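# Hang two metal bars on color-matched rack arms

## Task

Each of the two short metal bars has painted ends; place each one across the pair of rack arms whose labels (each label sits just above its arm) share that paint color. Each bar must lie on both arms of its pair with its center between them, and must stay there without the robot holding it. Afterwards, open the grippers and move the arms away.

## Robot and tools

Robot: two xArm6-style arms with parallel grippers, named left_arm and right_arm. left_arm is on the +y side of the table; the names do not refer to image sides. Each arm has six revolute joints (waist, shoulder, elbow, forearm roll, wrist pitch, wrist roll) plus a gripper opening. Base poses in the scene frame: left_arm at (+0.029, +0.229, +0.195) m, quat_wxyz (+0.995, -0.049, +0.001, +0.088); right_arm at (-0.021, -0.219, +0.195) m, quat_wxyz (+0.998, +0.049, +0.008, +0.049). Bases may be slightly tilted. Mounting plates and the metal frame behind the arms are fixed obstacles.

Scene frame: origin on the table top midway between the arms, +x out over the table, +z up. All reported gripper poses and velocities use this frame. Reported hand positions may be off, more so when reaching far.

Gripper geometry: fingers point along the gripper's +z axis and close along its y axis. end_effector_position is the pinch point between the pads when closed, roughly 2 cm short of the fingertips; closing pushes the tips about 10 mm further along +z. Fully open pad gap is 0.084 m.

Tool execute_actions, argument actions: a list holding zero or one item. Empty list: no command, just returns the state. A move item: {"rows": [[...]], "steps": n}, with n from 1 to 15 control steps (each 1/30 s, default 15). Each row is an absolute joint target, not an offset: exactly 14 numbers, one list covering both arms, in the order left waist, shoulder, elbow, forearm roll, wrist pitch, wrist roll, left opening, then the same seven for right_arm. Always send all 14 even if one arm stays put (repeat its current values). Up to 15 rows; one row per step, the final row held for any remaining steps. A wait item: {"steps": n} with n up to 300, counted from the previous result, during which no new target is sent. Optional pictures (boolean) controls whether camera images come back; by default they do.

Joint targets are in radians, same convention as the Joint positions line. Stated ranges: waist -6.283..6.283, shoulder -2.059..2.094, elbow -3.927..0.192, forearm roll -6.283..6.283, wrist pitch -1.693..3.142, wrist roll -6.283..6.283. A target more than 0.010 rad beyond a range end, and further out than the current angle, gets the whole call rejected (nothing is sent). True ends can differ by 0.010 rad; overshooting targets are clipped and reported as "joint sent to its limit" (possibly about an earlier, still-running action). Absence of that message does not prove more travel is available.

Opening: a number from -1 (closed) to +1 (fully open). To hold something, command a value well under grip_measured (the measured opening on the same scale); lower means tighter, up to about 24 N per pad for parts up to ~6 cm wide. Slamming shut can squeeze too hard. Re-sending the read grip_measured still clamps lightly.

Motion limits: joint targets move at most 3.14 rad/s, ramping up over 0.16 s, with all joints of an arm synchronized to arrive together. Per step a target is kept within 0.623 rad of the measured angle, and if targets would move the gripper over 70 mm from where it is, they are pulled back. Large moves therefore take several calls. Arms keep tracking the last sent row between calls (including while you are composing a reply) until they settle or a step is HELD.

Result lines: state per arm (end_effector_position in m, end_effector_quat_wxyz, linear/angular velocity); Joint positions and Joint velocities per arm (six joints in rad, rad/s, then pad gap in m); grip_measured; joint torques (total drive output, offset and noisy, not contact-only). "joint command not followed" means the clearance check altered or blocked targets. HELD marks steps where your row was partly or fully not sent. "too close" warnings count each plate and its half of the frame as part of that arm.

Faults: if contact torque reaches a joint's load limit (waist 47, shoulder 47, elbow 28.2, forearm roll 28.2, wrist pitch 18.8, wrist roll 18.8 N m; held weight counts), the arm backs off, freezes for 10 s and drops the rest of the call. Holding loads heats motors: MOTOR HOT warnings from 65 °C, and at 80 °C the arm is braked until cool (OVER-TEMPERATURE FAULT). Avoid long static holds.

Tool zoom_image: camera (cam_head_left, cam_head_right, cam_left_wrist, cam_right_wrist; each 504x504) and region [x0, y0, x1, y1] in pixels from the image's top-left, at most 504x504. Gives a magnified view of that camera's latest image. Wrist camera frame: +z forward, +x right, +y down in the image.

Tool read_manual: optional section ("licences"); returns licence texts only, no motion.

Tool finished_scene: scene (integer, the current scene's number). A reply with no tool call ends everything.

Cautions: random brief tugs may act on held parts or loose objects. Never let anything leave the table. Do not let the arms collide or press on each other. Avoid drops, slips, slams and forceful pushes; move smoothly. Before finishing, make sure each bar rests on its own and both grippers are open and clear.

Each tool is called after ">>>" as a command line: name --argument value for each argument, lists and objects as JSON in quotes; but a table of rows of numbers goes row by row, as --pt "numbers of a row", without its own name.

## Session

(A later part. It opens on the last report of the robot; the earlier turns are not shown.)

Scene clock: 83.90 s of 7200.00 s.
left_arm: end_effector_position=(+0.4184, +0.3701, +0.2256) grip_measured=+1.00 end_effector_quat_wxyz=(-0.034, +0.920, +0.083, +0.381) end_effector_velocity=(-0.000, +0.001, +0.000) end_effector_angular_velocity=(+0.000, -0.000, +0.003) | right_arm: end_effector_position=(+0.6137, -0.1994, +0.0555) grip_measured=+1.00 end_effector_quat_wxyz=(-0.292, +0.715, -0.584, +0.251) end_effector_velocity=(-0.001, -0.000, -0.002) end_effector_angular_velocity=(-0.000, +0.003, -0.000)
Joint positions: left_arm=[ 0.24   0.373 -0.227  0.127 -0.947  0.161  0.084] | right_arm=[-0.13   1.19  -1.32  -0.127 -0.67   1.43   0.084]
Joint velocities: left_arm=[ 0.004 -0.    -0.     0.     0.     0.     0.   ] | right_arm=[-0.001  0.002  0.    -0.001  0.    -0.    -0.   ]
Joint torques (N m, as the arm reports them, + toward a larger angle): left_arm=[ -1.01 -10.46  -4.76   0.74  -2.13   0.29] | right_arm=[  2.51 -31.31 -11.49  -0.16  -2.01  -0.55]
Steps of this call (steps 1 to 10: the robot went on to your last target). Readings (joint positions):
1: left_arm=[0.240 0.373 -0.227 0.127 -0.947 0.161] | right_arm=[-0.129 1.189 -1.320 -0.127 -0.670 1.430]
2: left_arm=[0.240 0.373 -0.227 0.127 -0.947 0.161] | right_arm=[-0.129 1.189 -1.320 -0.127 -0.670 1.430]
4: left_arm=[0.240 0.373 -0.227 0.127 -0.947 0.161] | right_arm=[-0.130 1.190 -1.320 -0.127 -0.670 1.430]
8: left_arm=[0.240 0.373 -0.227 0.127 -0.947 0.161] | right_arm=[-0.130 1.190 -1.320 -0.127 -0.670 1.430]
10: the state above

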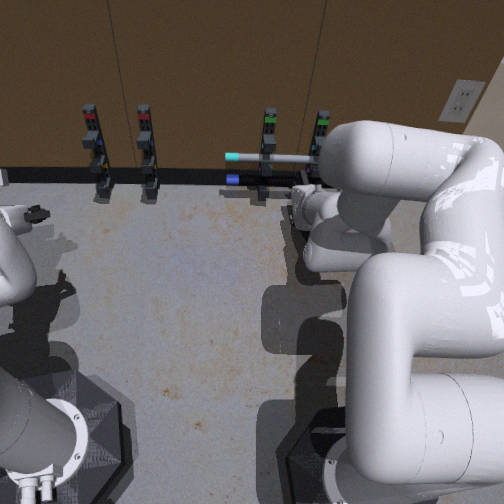

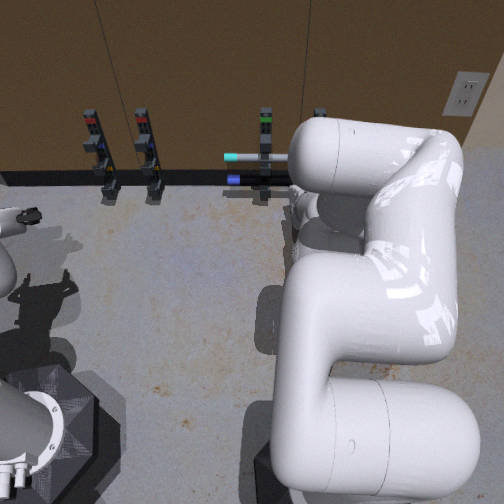

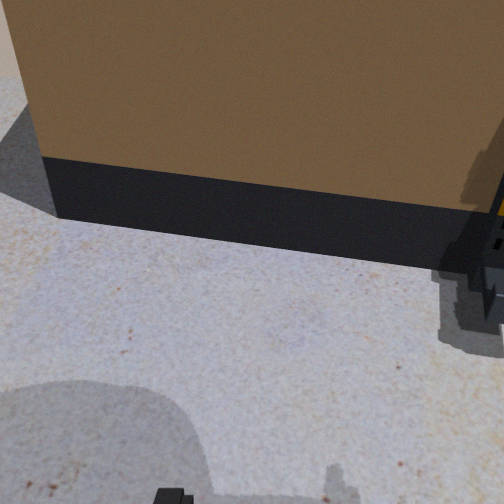

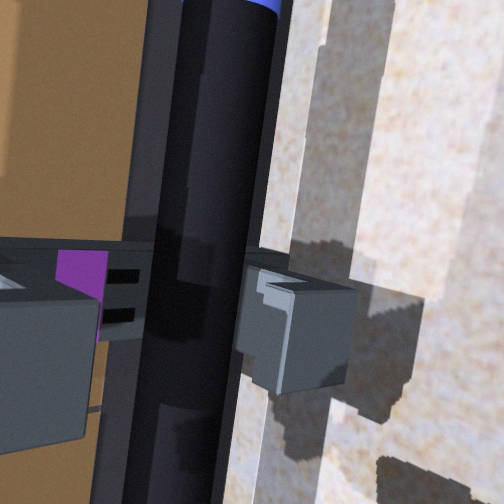

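>>> execute_actions --actions '[{"rows":[[0.24,0.373,-0.227,0.127,-0.947,0.161,1,-0.12,1.22,-1.365,-0.127,-0.655,1.43,1]],"steps":12}]'

>>> execute_actions --actions '[{"rows":[[0.24,0.373,-0.227,0.127,-0.947,0.161,1,-0.12,1.22,-1.365,-0.127,-0.655,1.43,-1]],"steps":15}]'

>>> execute_actions --actions '[{"steps":15}]'

Scene clock: 90.57 s of 7200.00 s.
left_arm: end_effector_position=(+0.4184, +0.3701, +0.2256) grip_measured=+1.00 end_effector_quat_wxyz=(-0.034, +0.920, +0.083, +0.381) end_effector_velocity=(+0.000, -0.001, +0.000) end_effector_angular_velocity=(+0.000, -0.000, -0.002) | right_arm: end_effector_position=(+0.6197, -0.1931, +0.0494) grip_measured=+1.00 end_effector_quat_wxyz=(-0.293, +0.718, -0.580, +0.251) end_effector_velocity=(+0.004, +0.001, +0.000) end_effector_angular_velocity=(-0.001, -0.005, +0.001)
Joint positions: left_arm=[ 0.24   0.373 -0.227  0.127 -0.947  0.161  0.084] | right_arm=[-0.12   1.219 -1.363 -0.127 -0.656  1.43   0.084]
Joint velocities: left_arm=[-0.002 -0.    -0.     0.     0.    -0.    -0.   ] | right_arm=[ 0.002  0.008 -0.018  0.     0.005  0.     0.   ]
Joint torques (N m, as the arm reports them, + toward a larger angle): left_arm=[ -0.86 -10.61  -4.33   0.71  -2.16   0.15] | right_arm=[  3.27 -31.55 -11.72  -0.32  -1.87  -0.74]
Steps of this call (steps 1 to 15: the robot went on to your last target; steps 16 to 90: nothing new was sent; then 3.27 s passed at rest; steps 91 to 102: all 12 steps of this action). Readings (joint positions):
91: left_arm=[0.240 0.373 -0.227 0.127 -0.947 0.161] | right_arm=[-0.130 1.190 -1.320 -0.127 -0.670 1.430]
92: left_arm=[0.240 0.373 -0.227 0.127 -0.947 0.161] | right_arm=[-0.130 1.192 -1.323 -0.127 -0.669 1.430]
94: left_arm=[0.240 0.373 -0.227 0.127 -0.947 0.161] | right_arm=[-0.126 1.202 -1.339 -0.127 -0.664 1.430]
98: left_arm=[0.240 0.373 -0.227 0.127 -0.947 0.161] | right_arm=[-0.121 1.216 -1.358 -0.127 -0.657 1.430]
102: the state above

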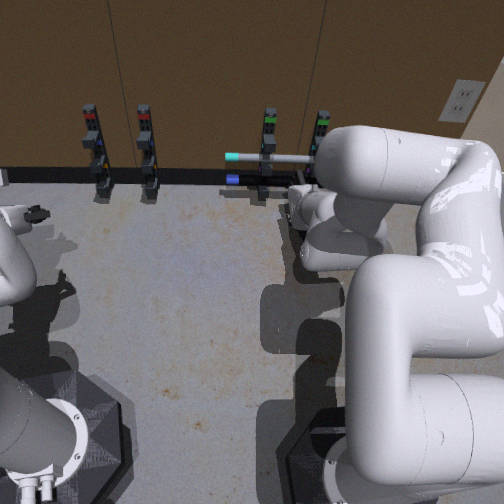

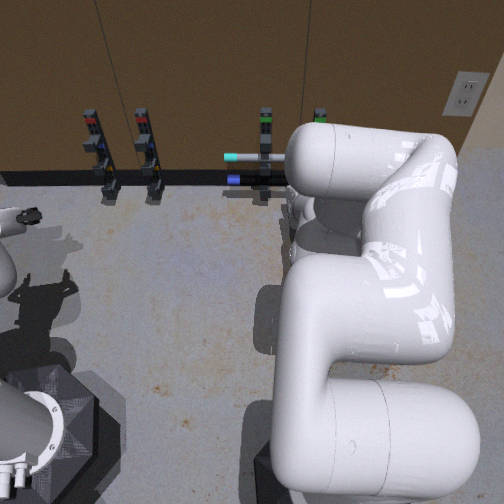

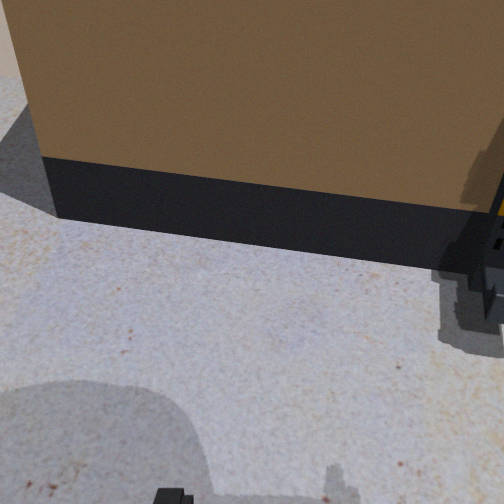

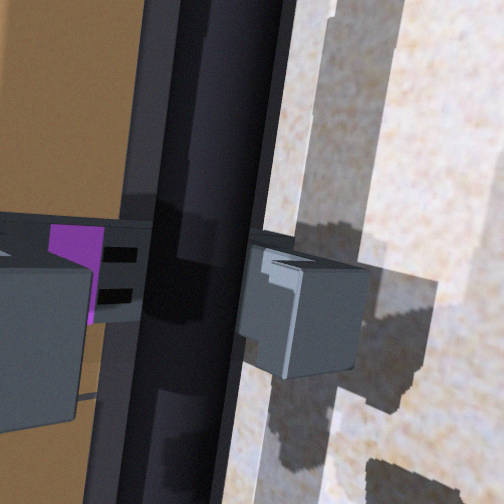

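Scene clock: 91.07 s of 7200.00 s.
left_arm: end_effector_position=(+0.4184, +0.3701, +0.2256) grip_measured=+1.00 end_effector_quat_wxyz=(-0.034, +0.920, +0.083, +0.381) end_effector_velocity=(-0.000, +0.000, +0.000) end_effector_angular_velocity=(+0.000, -0.000, +0.001) | right_arm: end_effector_position=(+0.6199, -0.1929, +0.0492) grip_measured=-1.00 end_effector_quat_wxyz=(-0.293, +0.718, -0.580, +0.251) end_effector_velocity=(-0.001, +0.000, -0.001) end_effector_angular_velocity=(+0.000, +0.001, +0.001)
Joint positions: left_arm=[ 0.24   0.373 -0.227  0.127 -0.947  0.161  0.084] | right_arm=[-0.12   1.22  -1.365 -0.127 -0.655  1.43   0.   ]
Joint velocities: left_arm=[ 0. -0.  0. -0. -0.  0.  0.] | right_arm=[ 0.     0.001  0.    -0.     0.    -0.     0.   ]
Joint torques (N m, as the arm reports them, + toward a larger angle): left_arm=[ -1.14 -10.31  -4.73   1.23  -2.16   0.27] | right_arm=[  2.26 -31.99 -12.06  -0.73  -2.1   -0.74]
Steps of this call (steps 1 to 15: all 15 steps of this action). Readings (joint positions):
1: left_arm=[0.240 0.373 -0.227 0.127 -0.947 0.161] | right_arm=[-0.120 1.219 -1.364 -0.127 -0.655 1.430]
2: left_arm=[0.240 0.373 -0.227 0.127 -0.947 0.161] | right_arm=[-0.120 1.219 -1.364 -0.127 -0.655 1.430]
4: left_arm=[0.240 0.373 -0.227 0.127 -0.947 0.161] | right_arm=[-0.120 1.220 -1.365 -0.127 -0.655 1.430]
8: left_arm=[0.240 0.373 -0.227 0.127 -0.947 0.161] | right_arm=[-0.120 1.220 -1.365 -0.127 -0.655 1.430]
15: the state above

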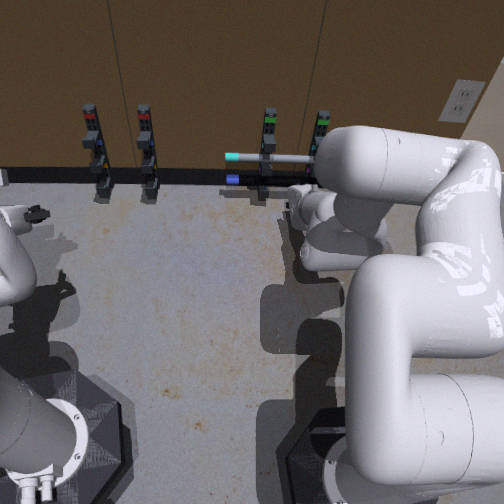

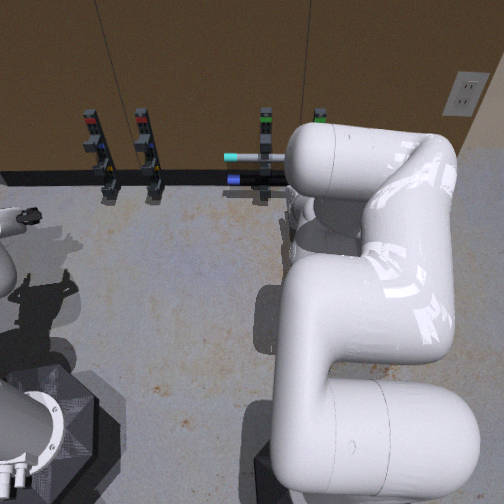

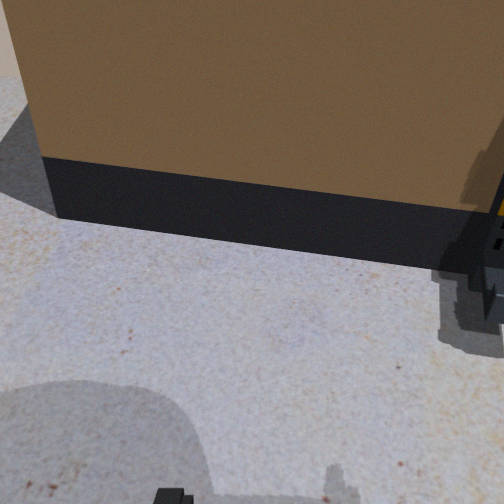

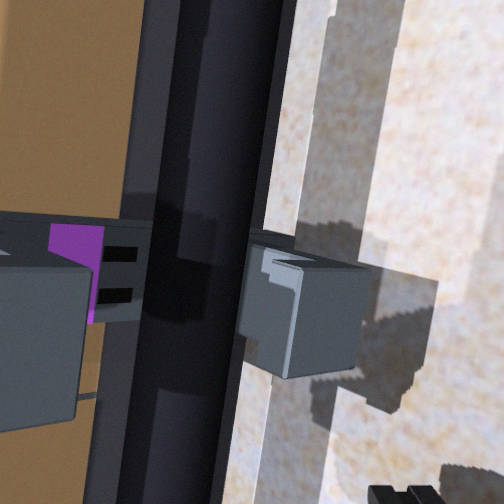

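Scene clock: 91.57 s of 7200.00 s.
left_arm: end_effector_position=(+0.4184, +0.3701, +0.2256) grip_measured=+1.00 end_effector_quat_wxyz=(-0.034, +0.920, +0.083, +0.381) end_effector_velocity=(+0.000, -0.000, +0.000) end_effector_angular_velocity=(-0.000, +0.000, -0.000) | right_arm: end_effector_position=(+0.6199, -0.1929, +0.0492) grip_measured=-1.00 end_effector_quat_wxyz=(-0.293, +0.718, -0.580, +0.251) end_effector_velocity=(-0.000, -0.000, -0.000) end_effector_angular_velocity=(+0.000, +0.001, -0.000)
Joint positions: left_arm=[ 0.24   0.373 -0.227  0.127 -0.947  0.161  0.084] | right_arm=[-0.12   1.22  -1.365 -0.127 -0.655  1.43   0.   ]
Joint velocities: left_arm=[-0.001 -0.     0.    -0.    -0.    -0.    -0.   ] | right_arm=[-0.     0.001 -0.     0.    -0.     0.     0.   ]
Joint torques (N m, as the arm reports them, + toward a larger angle): left_arm=[-0.97 -9.51 -5.29  0.62 -2.27  0.27] | right_arm=[  2.26 -31.11 -12.01  -0.49  -1.85  -0.72]
Steps of this call (steps 1 to 15: the robot went on to your last target). Readings (joint positions):
1: left_arm=[0.240 0.373 -0.227 0.127 -0.947 0.161] | right_arm=[-0.120 1.220 -1.365 -0.127 -0.655 1.430]
2: left_arm=[0.240 0.373 -0.227 0.127 -0.947 0.161] | right_arm=[-0.120 1.220 -1.365 -0.127 -0.655 1.430]
4: left_arm=[0.240 0.373 -0.227 0.127 -0.947 0.161] | right_arm=[-0.120 1.220 -1.365 -0.127 -0.655 1.430]
8: left_arm=[0.240 0.373 -0.227 0.127 -0.947 0.161] | right_arm=[-0.120 1.220 -1.365 -0.127 -0.655 1.430]
15: the state above
All arms were judged still, so your last target was given up. Only a new action makes them travel on or press farther. Fingers that are still opening or closing keep moving.

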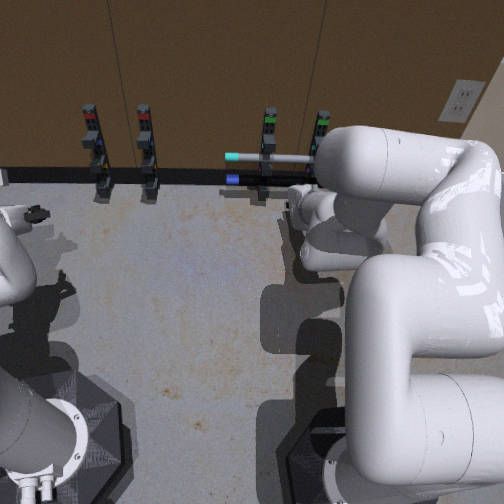

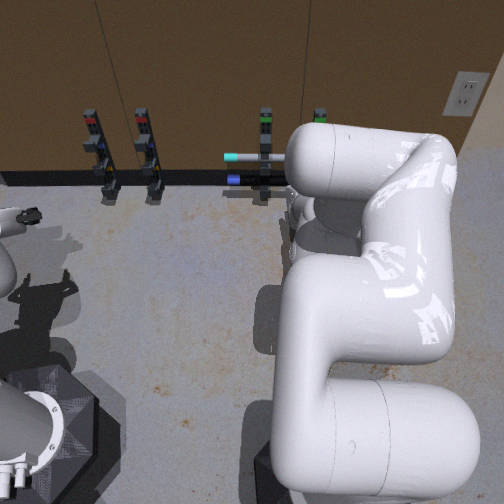

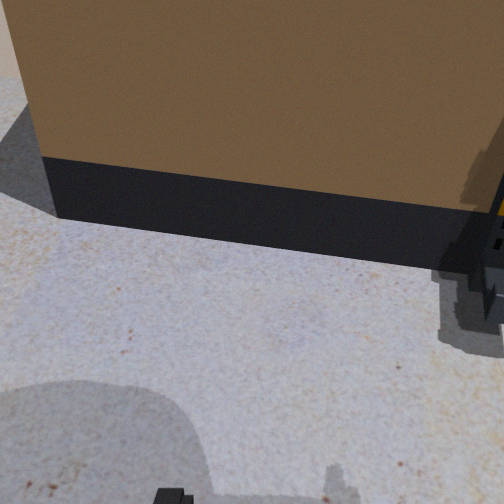

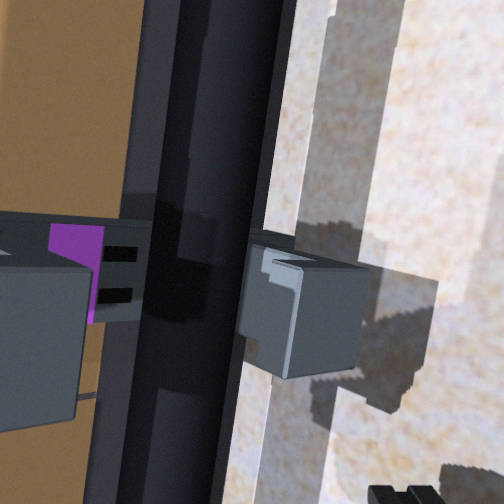

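>>> execute_actions --actions '[{"rows":[[0.24,0.373,-0.227,0.127,-0.947,0.161,1,-0.12,1.10,-1.22,-0.127,-0.68,1.43,1],[0.24,0.373,-0.227,0.127,-0.947,0.161,1,-0.12,1.10,-1.22,-0.127,-0.68,1.43,1],[0.24,0.373,-0.227,0.127,-0.947,0.161,1,-0.12,1.10,-1.22,-0.127,-0.68,1.43,1],[0.24,0.373,-0.227,0.127,-0.947,0.161,1,-0.12,1.10,-1.22,-0.127,-0.68,1.43,1],[0.24,0.373,-0.227,0.127,-0.947,0.161,1,-0.12,1.10,-1.22,-0.127,-0.68,1.43,1],[0.24,0.373,-0.227,0.127,-0.947,0.161,1,-0.12,1.10,-1.22,-0.127,-0.68,1.43,1],[0.24,0.373,-0.227,0.127,-0.947,0.161,1,-0.12,1.03,-1.265,-0.127,-0.56,1.43,1]],"steps":15}]'

>>> execute_actions --actions '[{"steps":12}]'

Scene clock: 118.93 s of 7200.00 s.
left_arm: end_effector_position=(+0.4184, +0.3701, +0.2256) grip_measured=+1.00 end_effector_quat_wxyz=(-0.034, +0.920, +0.083, +0.381) end_effector_velocity=(-0.000, -0.000, -0.000) end_effector_angular_velocity=(-0.000, +0.000, -0.001) | right_arm: end_effector_position=(+0.6354, -0.2010, +0.1123) grip_measured=+0.99 end_effector_quat_wxyz=(-0.290, +0.718, -0.579, +0.255) end_effector_velocity=(+0.014, -0.006, +0.021) end_effector_angular_velocity=(-0.018, +0.067, +0.002)
Joint positions: left_arm=[ 0.24   0.373 -0.227  0.127 -0.947  0.161  0.084] | right_arm=[-0.12   1.036 -1.265 -0.127 -0.575  1.43   0.084]
Joint velocities: left_arm=[-0.001  0.001  0.     0.    -0.     0.    -0.   ] | right_arm=[-0.    -0.086 -0.008  0.     0.161  0.     0.005]
Joint torques (N m, as the arm reports them, + toward a larger angle): left_arm=[ -1.54 -10.39  -5.11   1.32  -2.08   0.31] | right_arm=[  1.66 -26.98 -10.16  -0.2   -2.01  -0.23]
Steps of this call (steps 1 to 90: nothing new was sent; then 23.87 s passed at rest; steps 91 to 105: all 15 steps of this action). Readings (joint positions):
91: left_arm=[0.240 0.373 -0.227 0.127 -0.947 0.161] | right_arm=[-0.120 1.220 -1.365 -0.127 -0.655 1.430]
92: left_arm=[0.240 0.373 -0.227 0.127 -0.947 0.161] | right_arm=[-0.120 1.217 -1.361 -0.127 -0.656 1.430]
94: left_arm=[0.240 0.373 -0.227 0.127 -0.947 0.161] | right_arm=[-0.120 1.186 -1.320 -0.127 -0.662 1.430]
98: left_arm=[0.240 0.373 -0.227 0.127 -0.947 0.161] | right_arm=[-0.120 1.116 -1.247 -0.127 -0.671 1.430]
105: the state above

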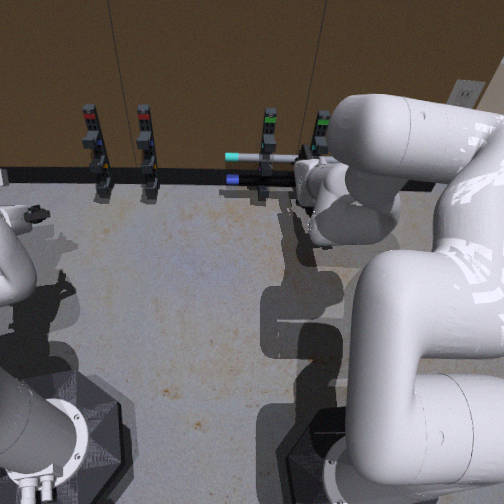

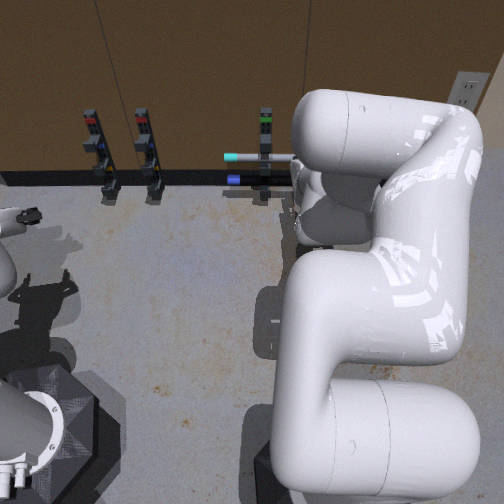

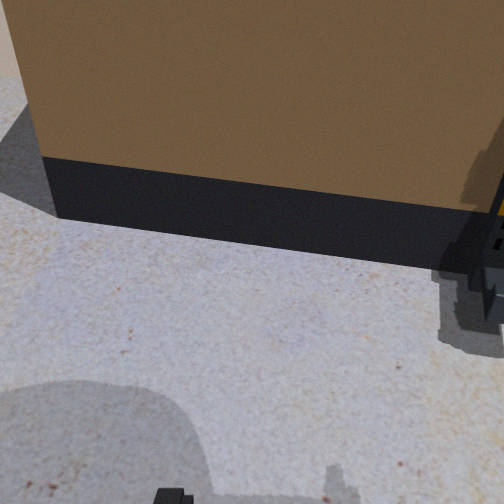

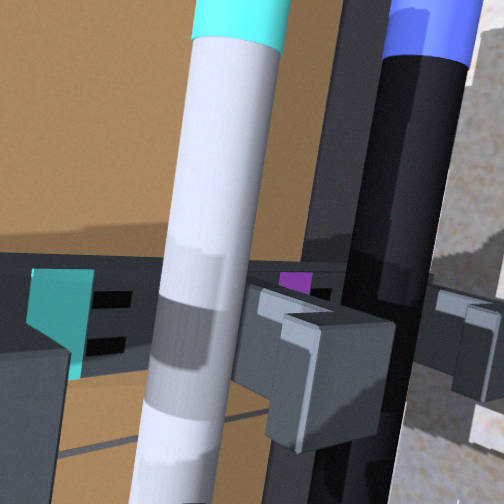

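Scene clock: 119.33 s of 7200.00 s.
left_arm: end_effector_position=(+0.4184, +0.3701, +0.2256) grip_measured=+1.00 end_effector_quat_wxyz=(-0.034, +0.920, +0.083, +0.381) end_effector_velocity=(+0.000, -0.000, +0.000) end_effector_angular_velocity=(+0.000, -0.000, -0.001) | right_arm: end_effector_position=(+0.6353, -0.2013, +0.1125) grip_measured=+1.00 end_effector_quat_wxyz=(-0.287, +0.720, -0.580, +0.252) end_effector_velocity=(+0.002, -0.000, +0.003) end_effector_angular_velocity=(-0.000, -0.004, -0.000)
Joint positions: left_arm=[ 0.24   0.373 -0.227  0.127 -0.947  0.161  0.084] | right_arm=[-0.12   1.03  -1.265 -0.127 -0.56   1.43   0.084]
Joint velocities: left_arm=[-0.001  0.    -0.     0.001  0.     0.     0.   ] | right_arm=[ 0.    -0.004 -0.001  0.     0.002 -0.     0.   ]
Joint torques (N m, as the arm reports them, + toward a larger angle): left_arm=[  0.06 -10.    -5.32   0.68  -2.4    0.11] | right_arm=[  2.71 -32.06 -13.94  -0.41  -1.94  -0.71]
Steps of this call (steps 1 to 12: the robot went on to your last target). Readings (joint positions):
1: left_arm=[0.240 0.373 -0.227 0.127 -0.947 0.161] | right_arm=[-0.120 1.034 -1.265 -0.127 -0.570 1.430]
2: left_arm=[0.240 0.373 -0.227 0.127 -0.947 0.161] | right_arm=[-0.120 1.033 -1.265 -0.127 -0.567 1.430]
4: left_arm=[0.240 0.373 -0.227 0.127 -0.947 0.161] | right_arm=[-0.120 1.033 -1.264 -0.127 -0.563 1.430]
8: left_arm=[0.240 0.373 -0.227 0.127 -0.947 0.161] | right_arm=[-0.120 1.031 -1.264 -0.127 -0.561 1.430]
12: the state above

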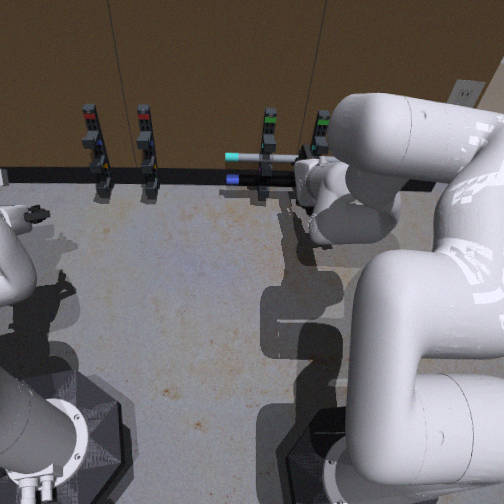

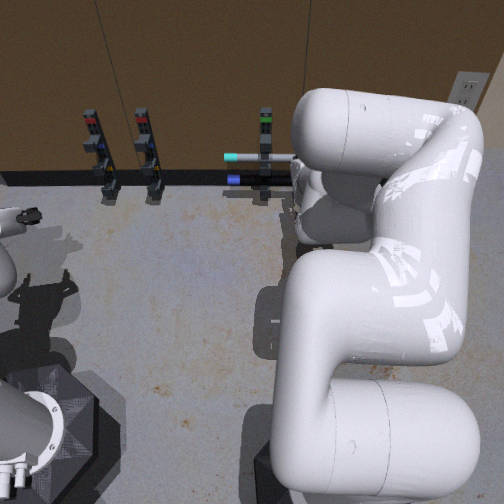

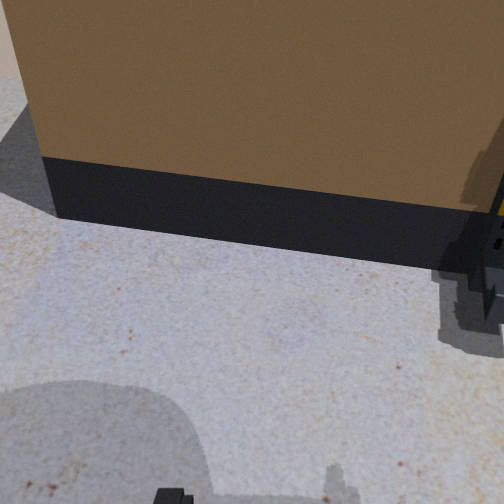

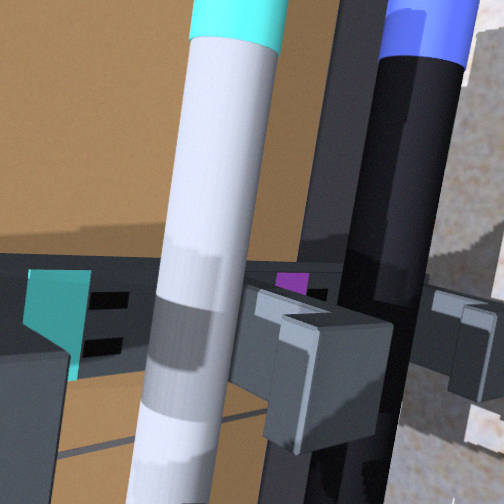

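>>> execute_actions --actions '[{"rows":[[0.24,0.373,-0.227,0.127,-0.947,0.161,1,-0.12,1.17,-1.463,-0.127,-0.506,1.43,1]],"steps":15}]'

>>> execute_actions --actions '[{"rows":[[0.24,0.373,-0.227,0.127,-0.947,0.161,1,-0.12,1.17,-1.463,-0.127,-0.506,1.43,-1]],"steps":15}]'

>>> execute_actions --actions '[{"steps":15}]'

Scene clock: 137.37 s of 7200.00 s.
left_arm: end_effector_position=(+0.4184, +0.3701, +0.2256) grip_measured=+1.00 end_effector_quat_wxyz=(-0.034, +0.920, +0.083, +0.381) end_effector_velocity=(-0.000, -0.000, -0.000) end_effector_angular_velocity=(-0.000, +0.001, -0.000) | right_arm: end_effector_position=(+0.6232, -0.1986, +0.0840) grip_measured=+1.00 end_effector_quat_wxyz=(-0.274, +0.726, -0.584, +0.236) end_effector_velocity=(+0.000, -0.000, +0.000) end_effector_angular_velocity=(-0.000, -0.000, -0.000)
Joint positions: left_arm=[ 0.24   0.373 -0.227  0.127 -0.947  0.161  0.084] | right_arm=[-0.121  1.081 -1.282 -0.128 -0.55   1.429  0.084]
Joint velocities: left_arm=[0.    0.001 0.    0.    0.    0.    0.   ] | right_arm=[ 0.    -0.001  0.001  0.     0.    -0.     0.   ]
Joint torques (N m, as the arm reports them, + toward a larger angle): left_arm=[-1.17 -9.54 -5.45  0.54 -2.    0.27] | right_arm=[  2.95 -31.51 -13.52   0.16  -1.87  -0.61]
TORQUE FAULT: the external load on joint 3 (elbow) of the right arm reached its load limit, and that arm stopped for 10 seconds. A torque fault stops only its own arm. That arm's remaining commands of this call were not run. Joint 3 (elbow) of that arm moved back by up to 3 degrees. That arm holds there, with its grip as last carried out, and accepts commands again: back off and push less far. That arm stops again, at the same cost, whenever a joint's load reaches its limit.
The stop of the right arm began at step 96 of this call (marked STOPPED below). From that step on that arm followed nothing that you had sent. 10 of its steps, steps kept back included, did not run and will not run. Nothing is kept back now, and the robot has no last target.
Steps of this call (steps 1 to 30: the robot went on to your last target; steps 31 to 90: nothing new was sent; then 4.83 s passed at rest; steps 91 to 105: all 15 steps of this action; steps 106 to 396: the stop continued). Readings (joint positions):
91: left_arm=[0.240 0.373 -0.227 0.127 -0.947 0.161] | right_arm=[-0.120 1.030 -1.265 -0.127 -0.560 1.430]
92: left_arm=[0.240 0.373 -0.227 0.127 -0.947 0.161] | right_arm=[-0.120 1.033 -1.269 -0.127 -0.559 1.430]
94: left_arm=[0.240 0.373 -0.227 0.127 -0.947 0.161] | right_arm=[-0.120 1.062 -1.314 -0.127 -0.547 1.430]
96: left_arm=[0.240 0.373 -0.227 0.127 -0.947 0.161] | right_arm=[-0.120 1.092 -1.332 -0.128 -0.542 1.429] STOPPED (the right arm)
98: left_arm=[0.240 0.373 -0.227 0.127 -0.947 0.161] | right_arm=[-0.120 1.089 -1.327 -0.128 -0.543 1.430]
396: the state above

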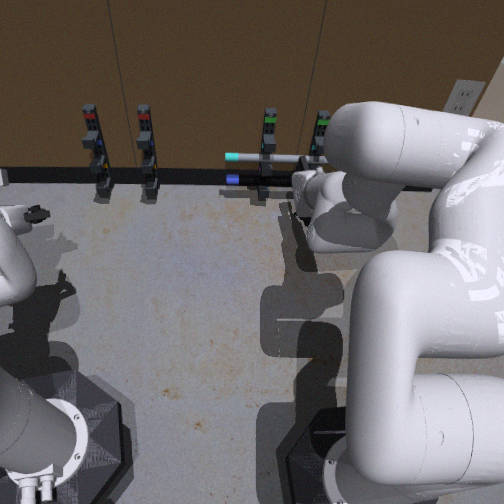

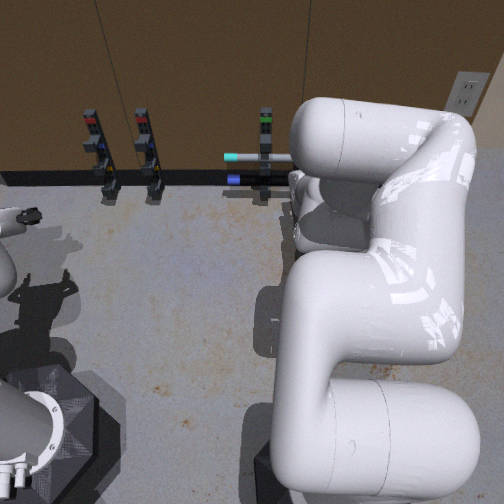

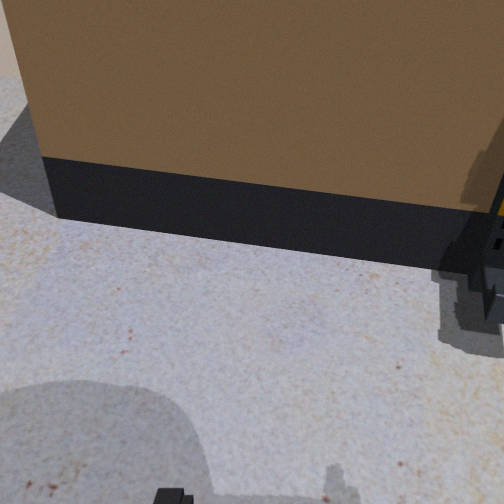

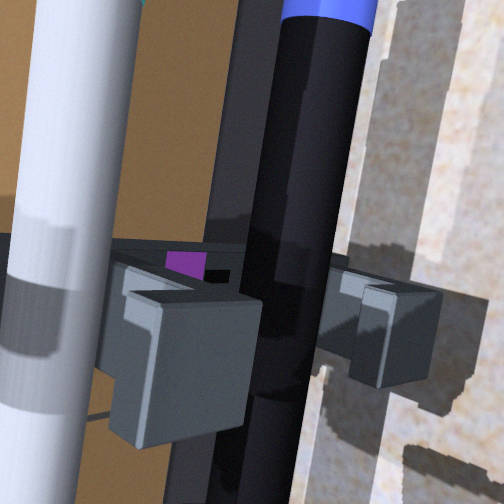

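Scene clock: 137.40 s of 7200.00 s.
left_arm: end_effector_position=(+0.4184, +0.3701, +0.2256) grip_measured=+1.00 end_effector_quat_wxyz=(-0.034, +0.920, +0.083, +0.381) end_effector_velocity=(-0.000, +0.001, +0.000) end_effector_angular_velocity=(+0.000, -0.000, +0.003) | right_arm: end_effector_position=(+0.6232, -0.1986, +0.0840) grip_measured=+1.00 end_effector_quat_wxyz=(-0.274, +0.726, -0.584, +0.236) end_effector_velocity=(-0.001, +0.000, -0.001) end_effector_angular_velocity=(+0.000, +0.002, +0.000)
Joint positions: left_arm=[ 0.24   0.373 -0.227  0.127 -0.947  0.161  0.084] | right_arm=[-0.121  1.081 -1.282 -0.128 -0.55   1.429  0.084]
Joint velocities: left_arm=[ 0.003 -0.001  0.    -0.     0.    -0.     0.   ] | right_arm=[-0.     0.002 -0.    -0.    -0.     0.    -0.   ]
Joint torques (N m, as the arm reports them, + toward a larger angle): left_arm=[-1.71 -9.89 -4.82  0.64 -1.78  0.64] | right_arm=[  2.09 -31.19 -12.53  -0.42  -2.12  -1.05]
A stop began in an earlier call of the same reply, so what this call sent did not run. Send another action.
Steps of this call (step 1: nothing new was sent). Readings (joint positions):
1: the state above

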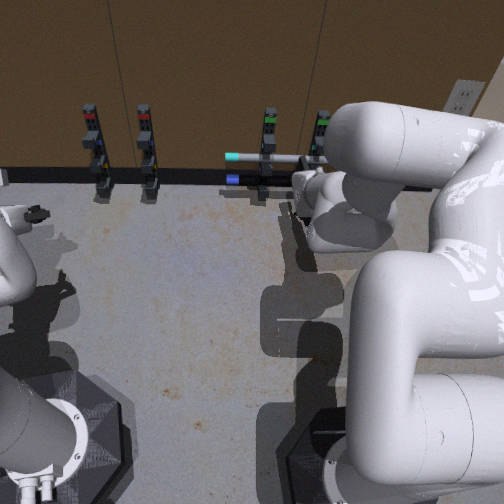

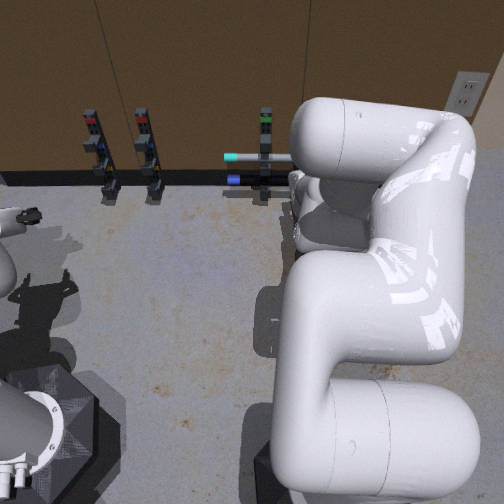

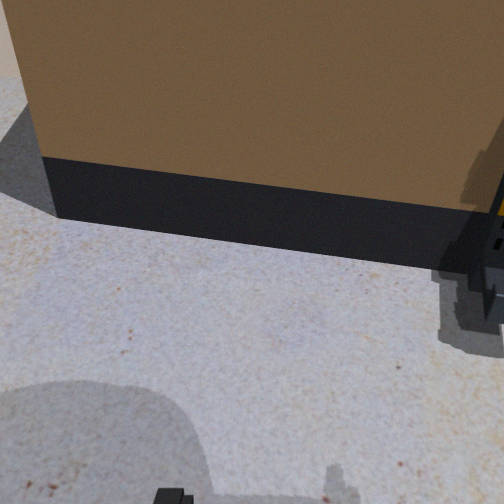

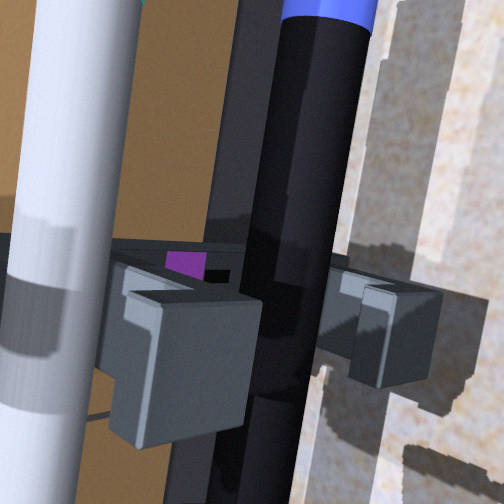

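Scene clock: 137.43 s of 7200.00 s.
left_arm: end_effector_position=(+0.4184, +0.3701, +0.2256) grip_measured=+1.00 end_effector_quat_wxyz=(-0.034, +0.920, +0.083, +0.381) end_effector_velocity=(+0.000, -0.001, +0.000) end_effector_angular_velocity=(+0.000, -0.001, -0.003) | right_arm: end_effector_position=(+0.6232, -0.1986, +0.0840) grip_measured=+1.00 end_effector_quat_wxyz=(-0.274, +0.726, -0.584, +0.236) end_effector_velocity=(-0.000, -0.000, -0.001) end_effector_angular_velocity=(+0.000, +0.001, -0.001)
Joint positions: left_arm=[ 0.24   0.373 -0.227  0.127 -0.947  0.161  0.084] | right_arm=[-0.121  1.081 -1.282 -0.128 -0.55   1.429  0.084]
Joint velocities: left_arm=[-0.003 -0.     0.    -0.     0.    -0.     0.   ] | right_arm=[-0.     0.001  0.     0.     0.     0.    -0.   ]
Joint torques (N m, as the arm reports them, + toward a larger angle): left_arm=[ -1.8  -10.52  -4.58   1.05  -2.25   0.29] | right_arm=[  2.76 -31.61 -13.24  -0.23  -1.88  -0.83]
A stop began in an earlier call of the same reply, so what this call sent did not run. Send another action.
Steps of this call (step 1: nothing new was sent). Readings (joint positions):
1: the state above

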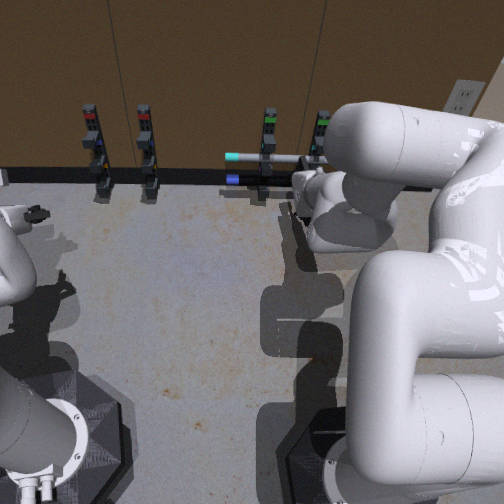

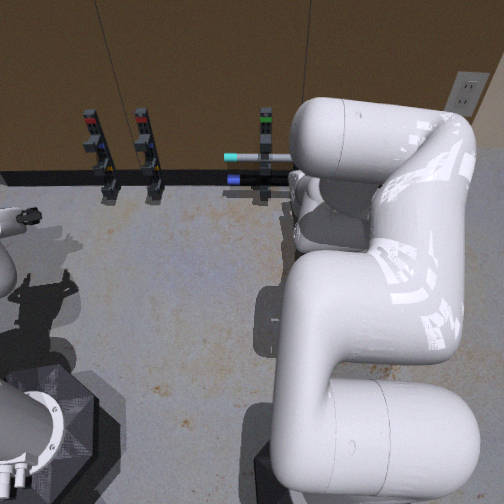

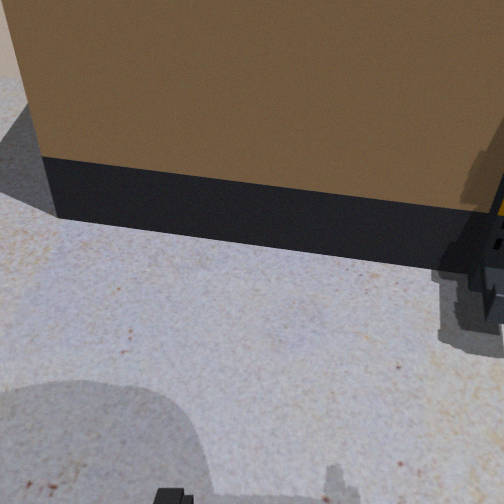

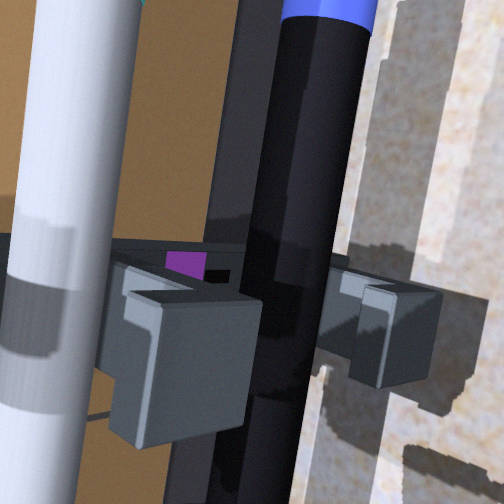

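>>> execute_actions --actions '[{"rows":[[0.24,0.373,-0.227,0.127,-0.947,0.161,1,-0.12,1.03,-1.265,-0.127,-0.56,1.43,1],[0.24,0.373,-0.227,0.127,-0.947,0.161,1,-0.12,1.03,-1.265,-0.127,-0.56,1.43,1],[0.24,0.373,-0.227,0.127,-0.947,0.161,1,-0.12,1.03,-1.265,-0.127,-0.56,1.43,1],[0.24,0.373,-0.227,0.127,-0.947,0.161,1,-0.12,1.03,-1.265,-0.127,-0.56,1.43,1],[0.24,0.373,-0.227,0.127,-0.947,0.161,1,-0.12,1.03,-1.265,-0.127,-0.56,1.43,1],[0.24,0.373,-0.227,0.127,-0.947,0.161,1,-0.12,1.03,-1.265,-0.127,-0.56,1.43,1],[0.24,0.373,-0.227,0.127,-0.947,0.161,1,-0.05,1.03,-1.265,-0.127,-0.56,1.49,1]],"steps":15}]'

>>> execute_actions --actions '[{"rows":[[0.24,0.373,-0.227,0.127,-0.947,0.161,1,-0.05,1.1,-1.365,-0.127,-0.533,1.49,1]],"steps":15}]'

Scene clock: 149.77 s of 7200.00 s.
left_arm: end_effector_position=(+0.4184, +0.3701, +0.2256) grip_measured=+1.00 end_effector_quat_wxyz=(-0.034, +0.920, +0.083, +0.381) end_effector_velocity=(+0.000, -0.001, -0.000) end_effector_angular_velocity=(-0.000, -0.000, -0.002) | right_arm: end_effector_position=(+0.6331, -0.1586, +0.1163) grip_measured=+1.00 end_effector_quat_wxyz=(-0.303, +0.722, -0.575, +0.237) end_effector_velocity=(-0.001, +0.036, +0.008) end_effector_angular_velocity=(+0.053, -0.000, +0.001)
Joint positions: left_arm=[ 0.24   0.373 -0.227  0.127 -0.947  0.161  0.084] | right_arm=[-0.055  1.031 -1.265 -0.127 -0.56   1.483  0.084]
Joint velocities: left_arm=[-0.001  0.    -0.     0.001 -0.    -0.     0.   ] | right_arm=[ 0.057 -0.007  0.001  0.004 -0.002  0.073  0.   ]
Joint torques (N m, as the arm reports them, + toward a larger angle): left_arm=[-1.16 -9.47 -4.9   0.68 -1.92  0.49] | right_arm=[  0.28 -31.99 -14.05  -0.33  -2.28  -0.63]
Steps of this call (steps 1 to 90: nothing new was sent; then 8.83 s passed at rest; steps 91 to 105: all 15 steps of this action). Readings (joint positions):
91: left_arm=[0.240 0.373 -0.227 0.127 -0.947 0.161] | right_arm=[-0.121 1.081 -1.282 -0.128 -0.550 1.429]
92: left_arm=[0.240 0.373 -0.227 0.127 -0.947 0.161] | right_arm=[-0.120 1.078 -1.280 -0.128 -0.550 1.429]
94: left_arm=[0.240 0.373 -0.227 0.127 -0.947 0.161] | right_arm=[-0.120 1.062 -1.273 -0.128 -0.554 1.430]
98: left_arm=[0.240 0.373 -0.227 0.127 -0.947 0.161] | right_arm=[-0.118 1.036 -1.270 -0.127 -0.559 1.434]
105: the state above

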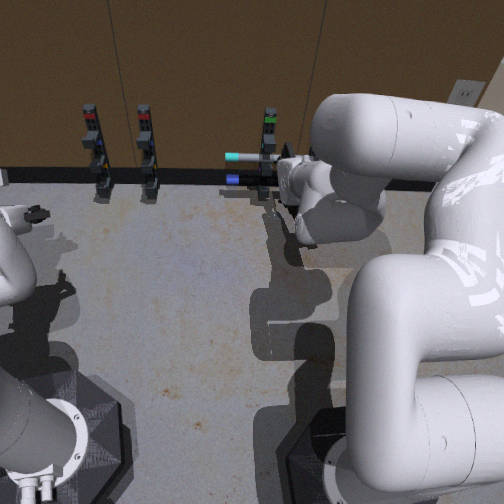

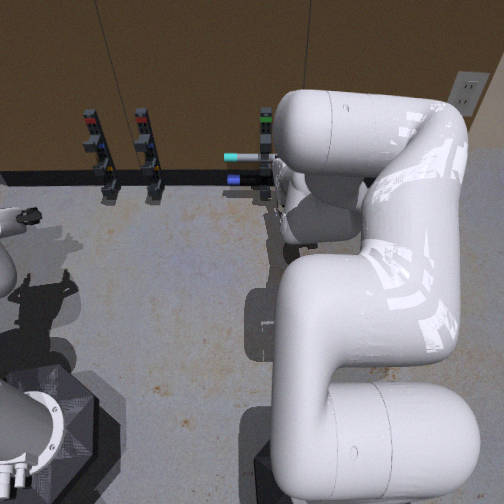

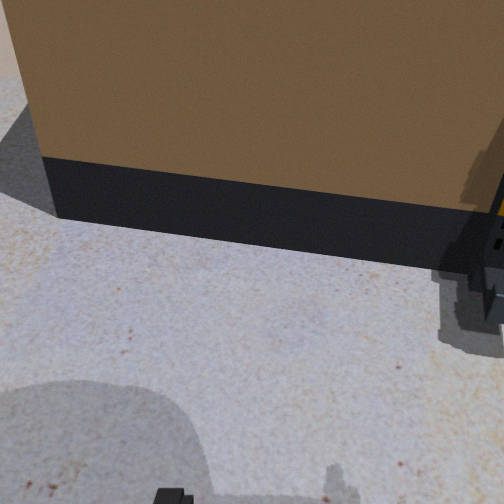

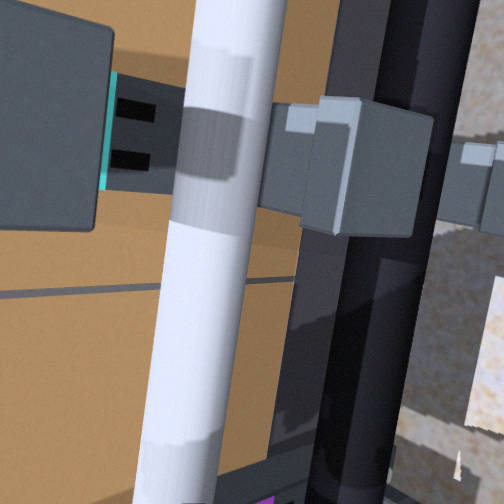

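Scene clock: 150.27 s of 7200.00 s.
left_arm: end_effector_position=(+0.4184, +0.3701, +0.2256) grip_measured=+1.00 end_effector_quat_wxyz=(-0.034, +0.920, +0.083, +0.381) end_effector_velocity=(-0.000, +0.001, +0.000) end_effector_angular_velocity=(+0.000, -0.000, +0.002) | right_arm: end_effector_position=(+0.6458, -0.1551, +0.1061) grip_measured=+1.00 end_effector_quat_wxyz=(-0.310, +0.718, -0.574, +0.242) end_effector_velocity=(+0.001, +0.001, -0.000) end_effector_angular_velocity=(+0.008, -0.023, -0.005)
Joint positions: left_arm=[ 0.24   0.373 -0.227  0.127 -0.947  0.161  0.084] | right_arm=[-0.052  1.093 -1.343 -0.127 -0.562  1.49   0.084]
Joint velocities: left_arm=[ 0.001 -0.     0.    -0.001 -0.     0.     0.   ] | right_arm=[ 0.002  0.016 -0.005  0.004 -0.035  0.003  0.   ]
Joint torques (N m, as the arm reports them, + toward a larger angle): left_arm=[ -0.89 -11.29  -5.23   0.57  -2.46   0.22] | right_arm=[  7.77  -7.77 -47.75   0.5   10.61  -0.16]
Steps of this call (steps 1 to 15: all 15 steps of this action). Readings (joint positions):
1: left_arm=[0.240 0.373 -0.227 0.127 -0.947 0.161] | right_arm=[-0.053 1.031 -1.265 -0.127 -0.560 1.485]
2: left_arm=[0.240 0.373 -0.227 0.127 -0.947 0.161] | right_arm=[-0.053 1.033 -1.269 -0.127 -0.558 1.487]
4: left_arm=[0.240 0.373 -0.227 0.127 -0.947 0.161] | right_arm=[-0.052 1.054 -1.301 -0.127 -0.550 1.488]
8: left_arm=[0.240 0.373 -0.227 0.127 -0.947 0.161] | right_arm=[-0.052 1.084 -1.337 -0.127 -0.549 1.489]
15: the state above

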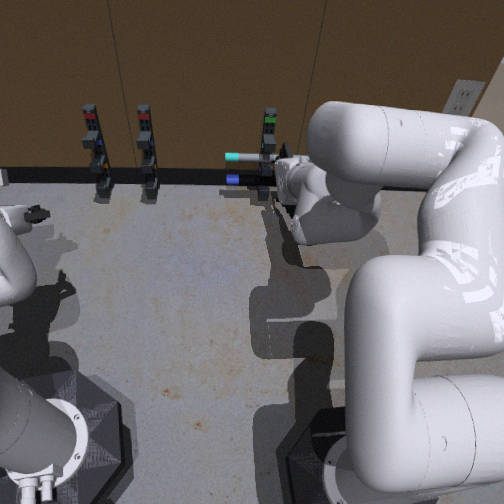

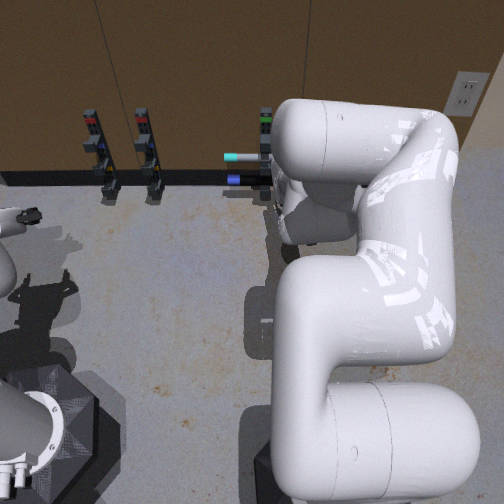

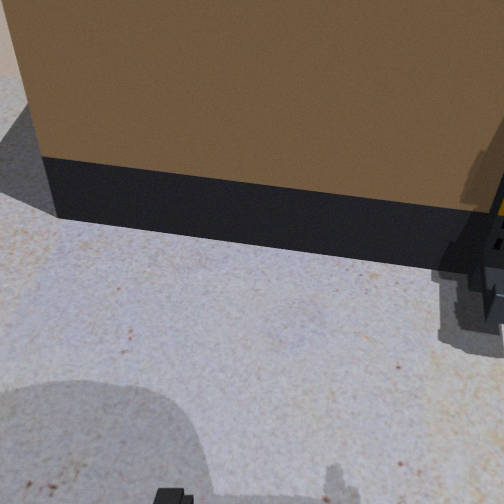

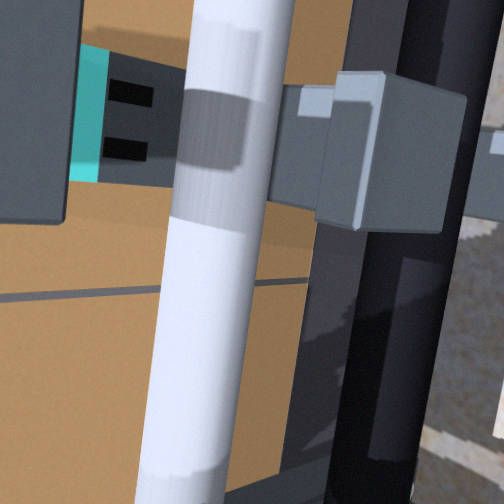

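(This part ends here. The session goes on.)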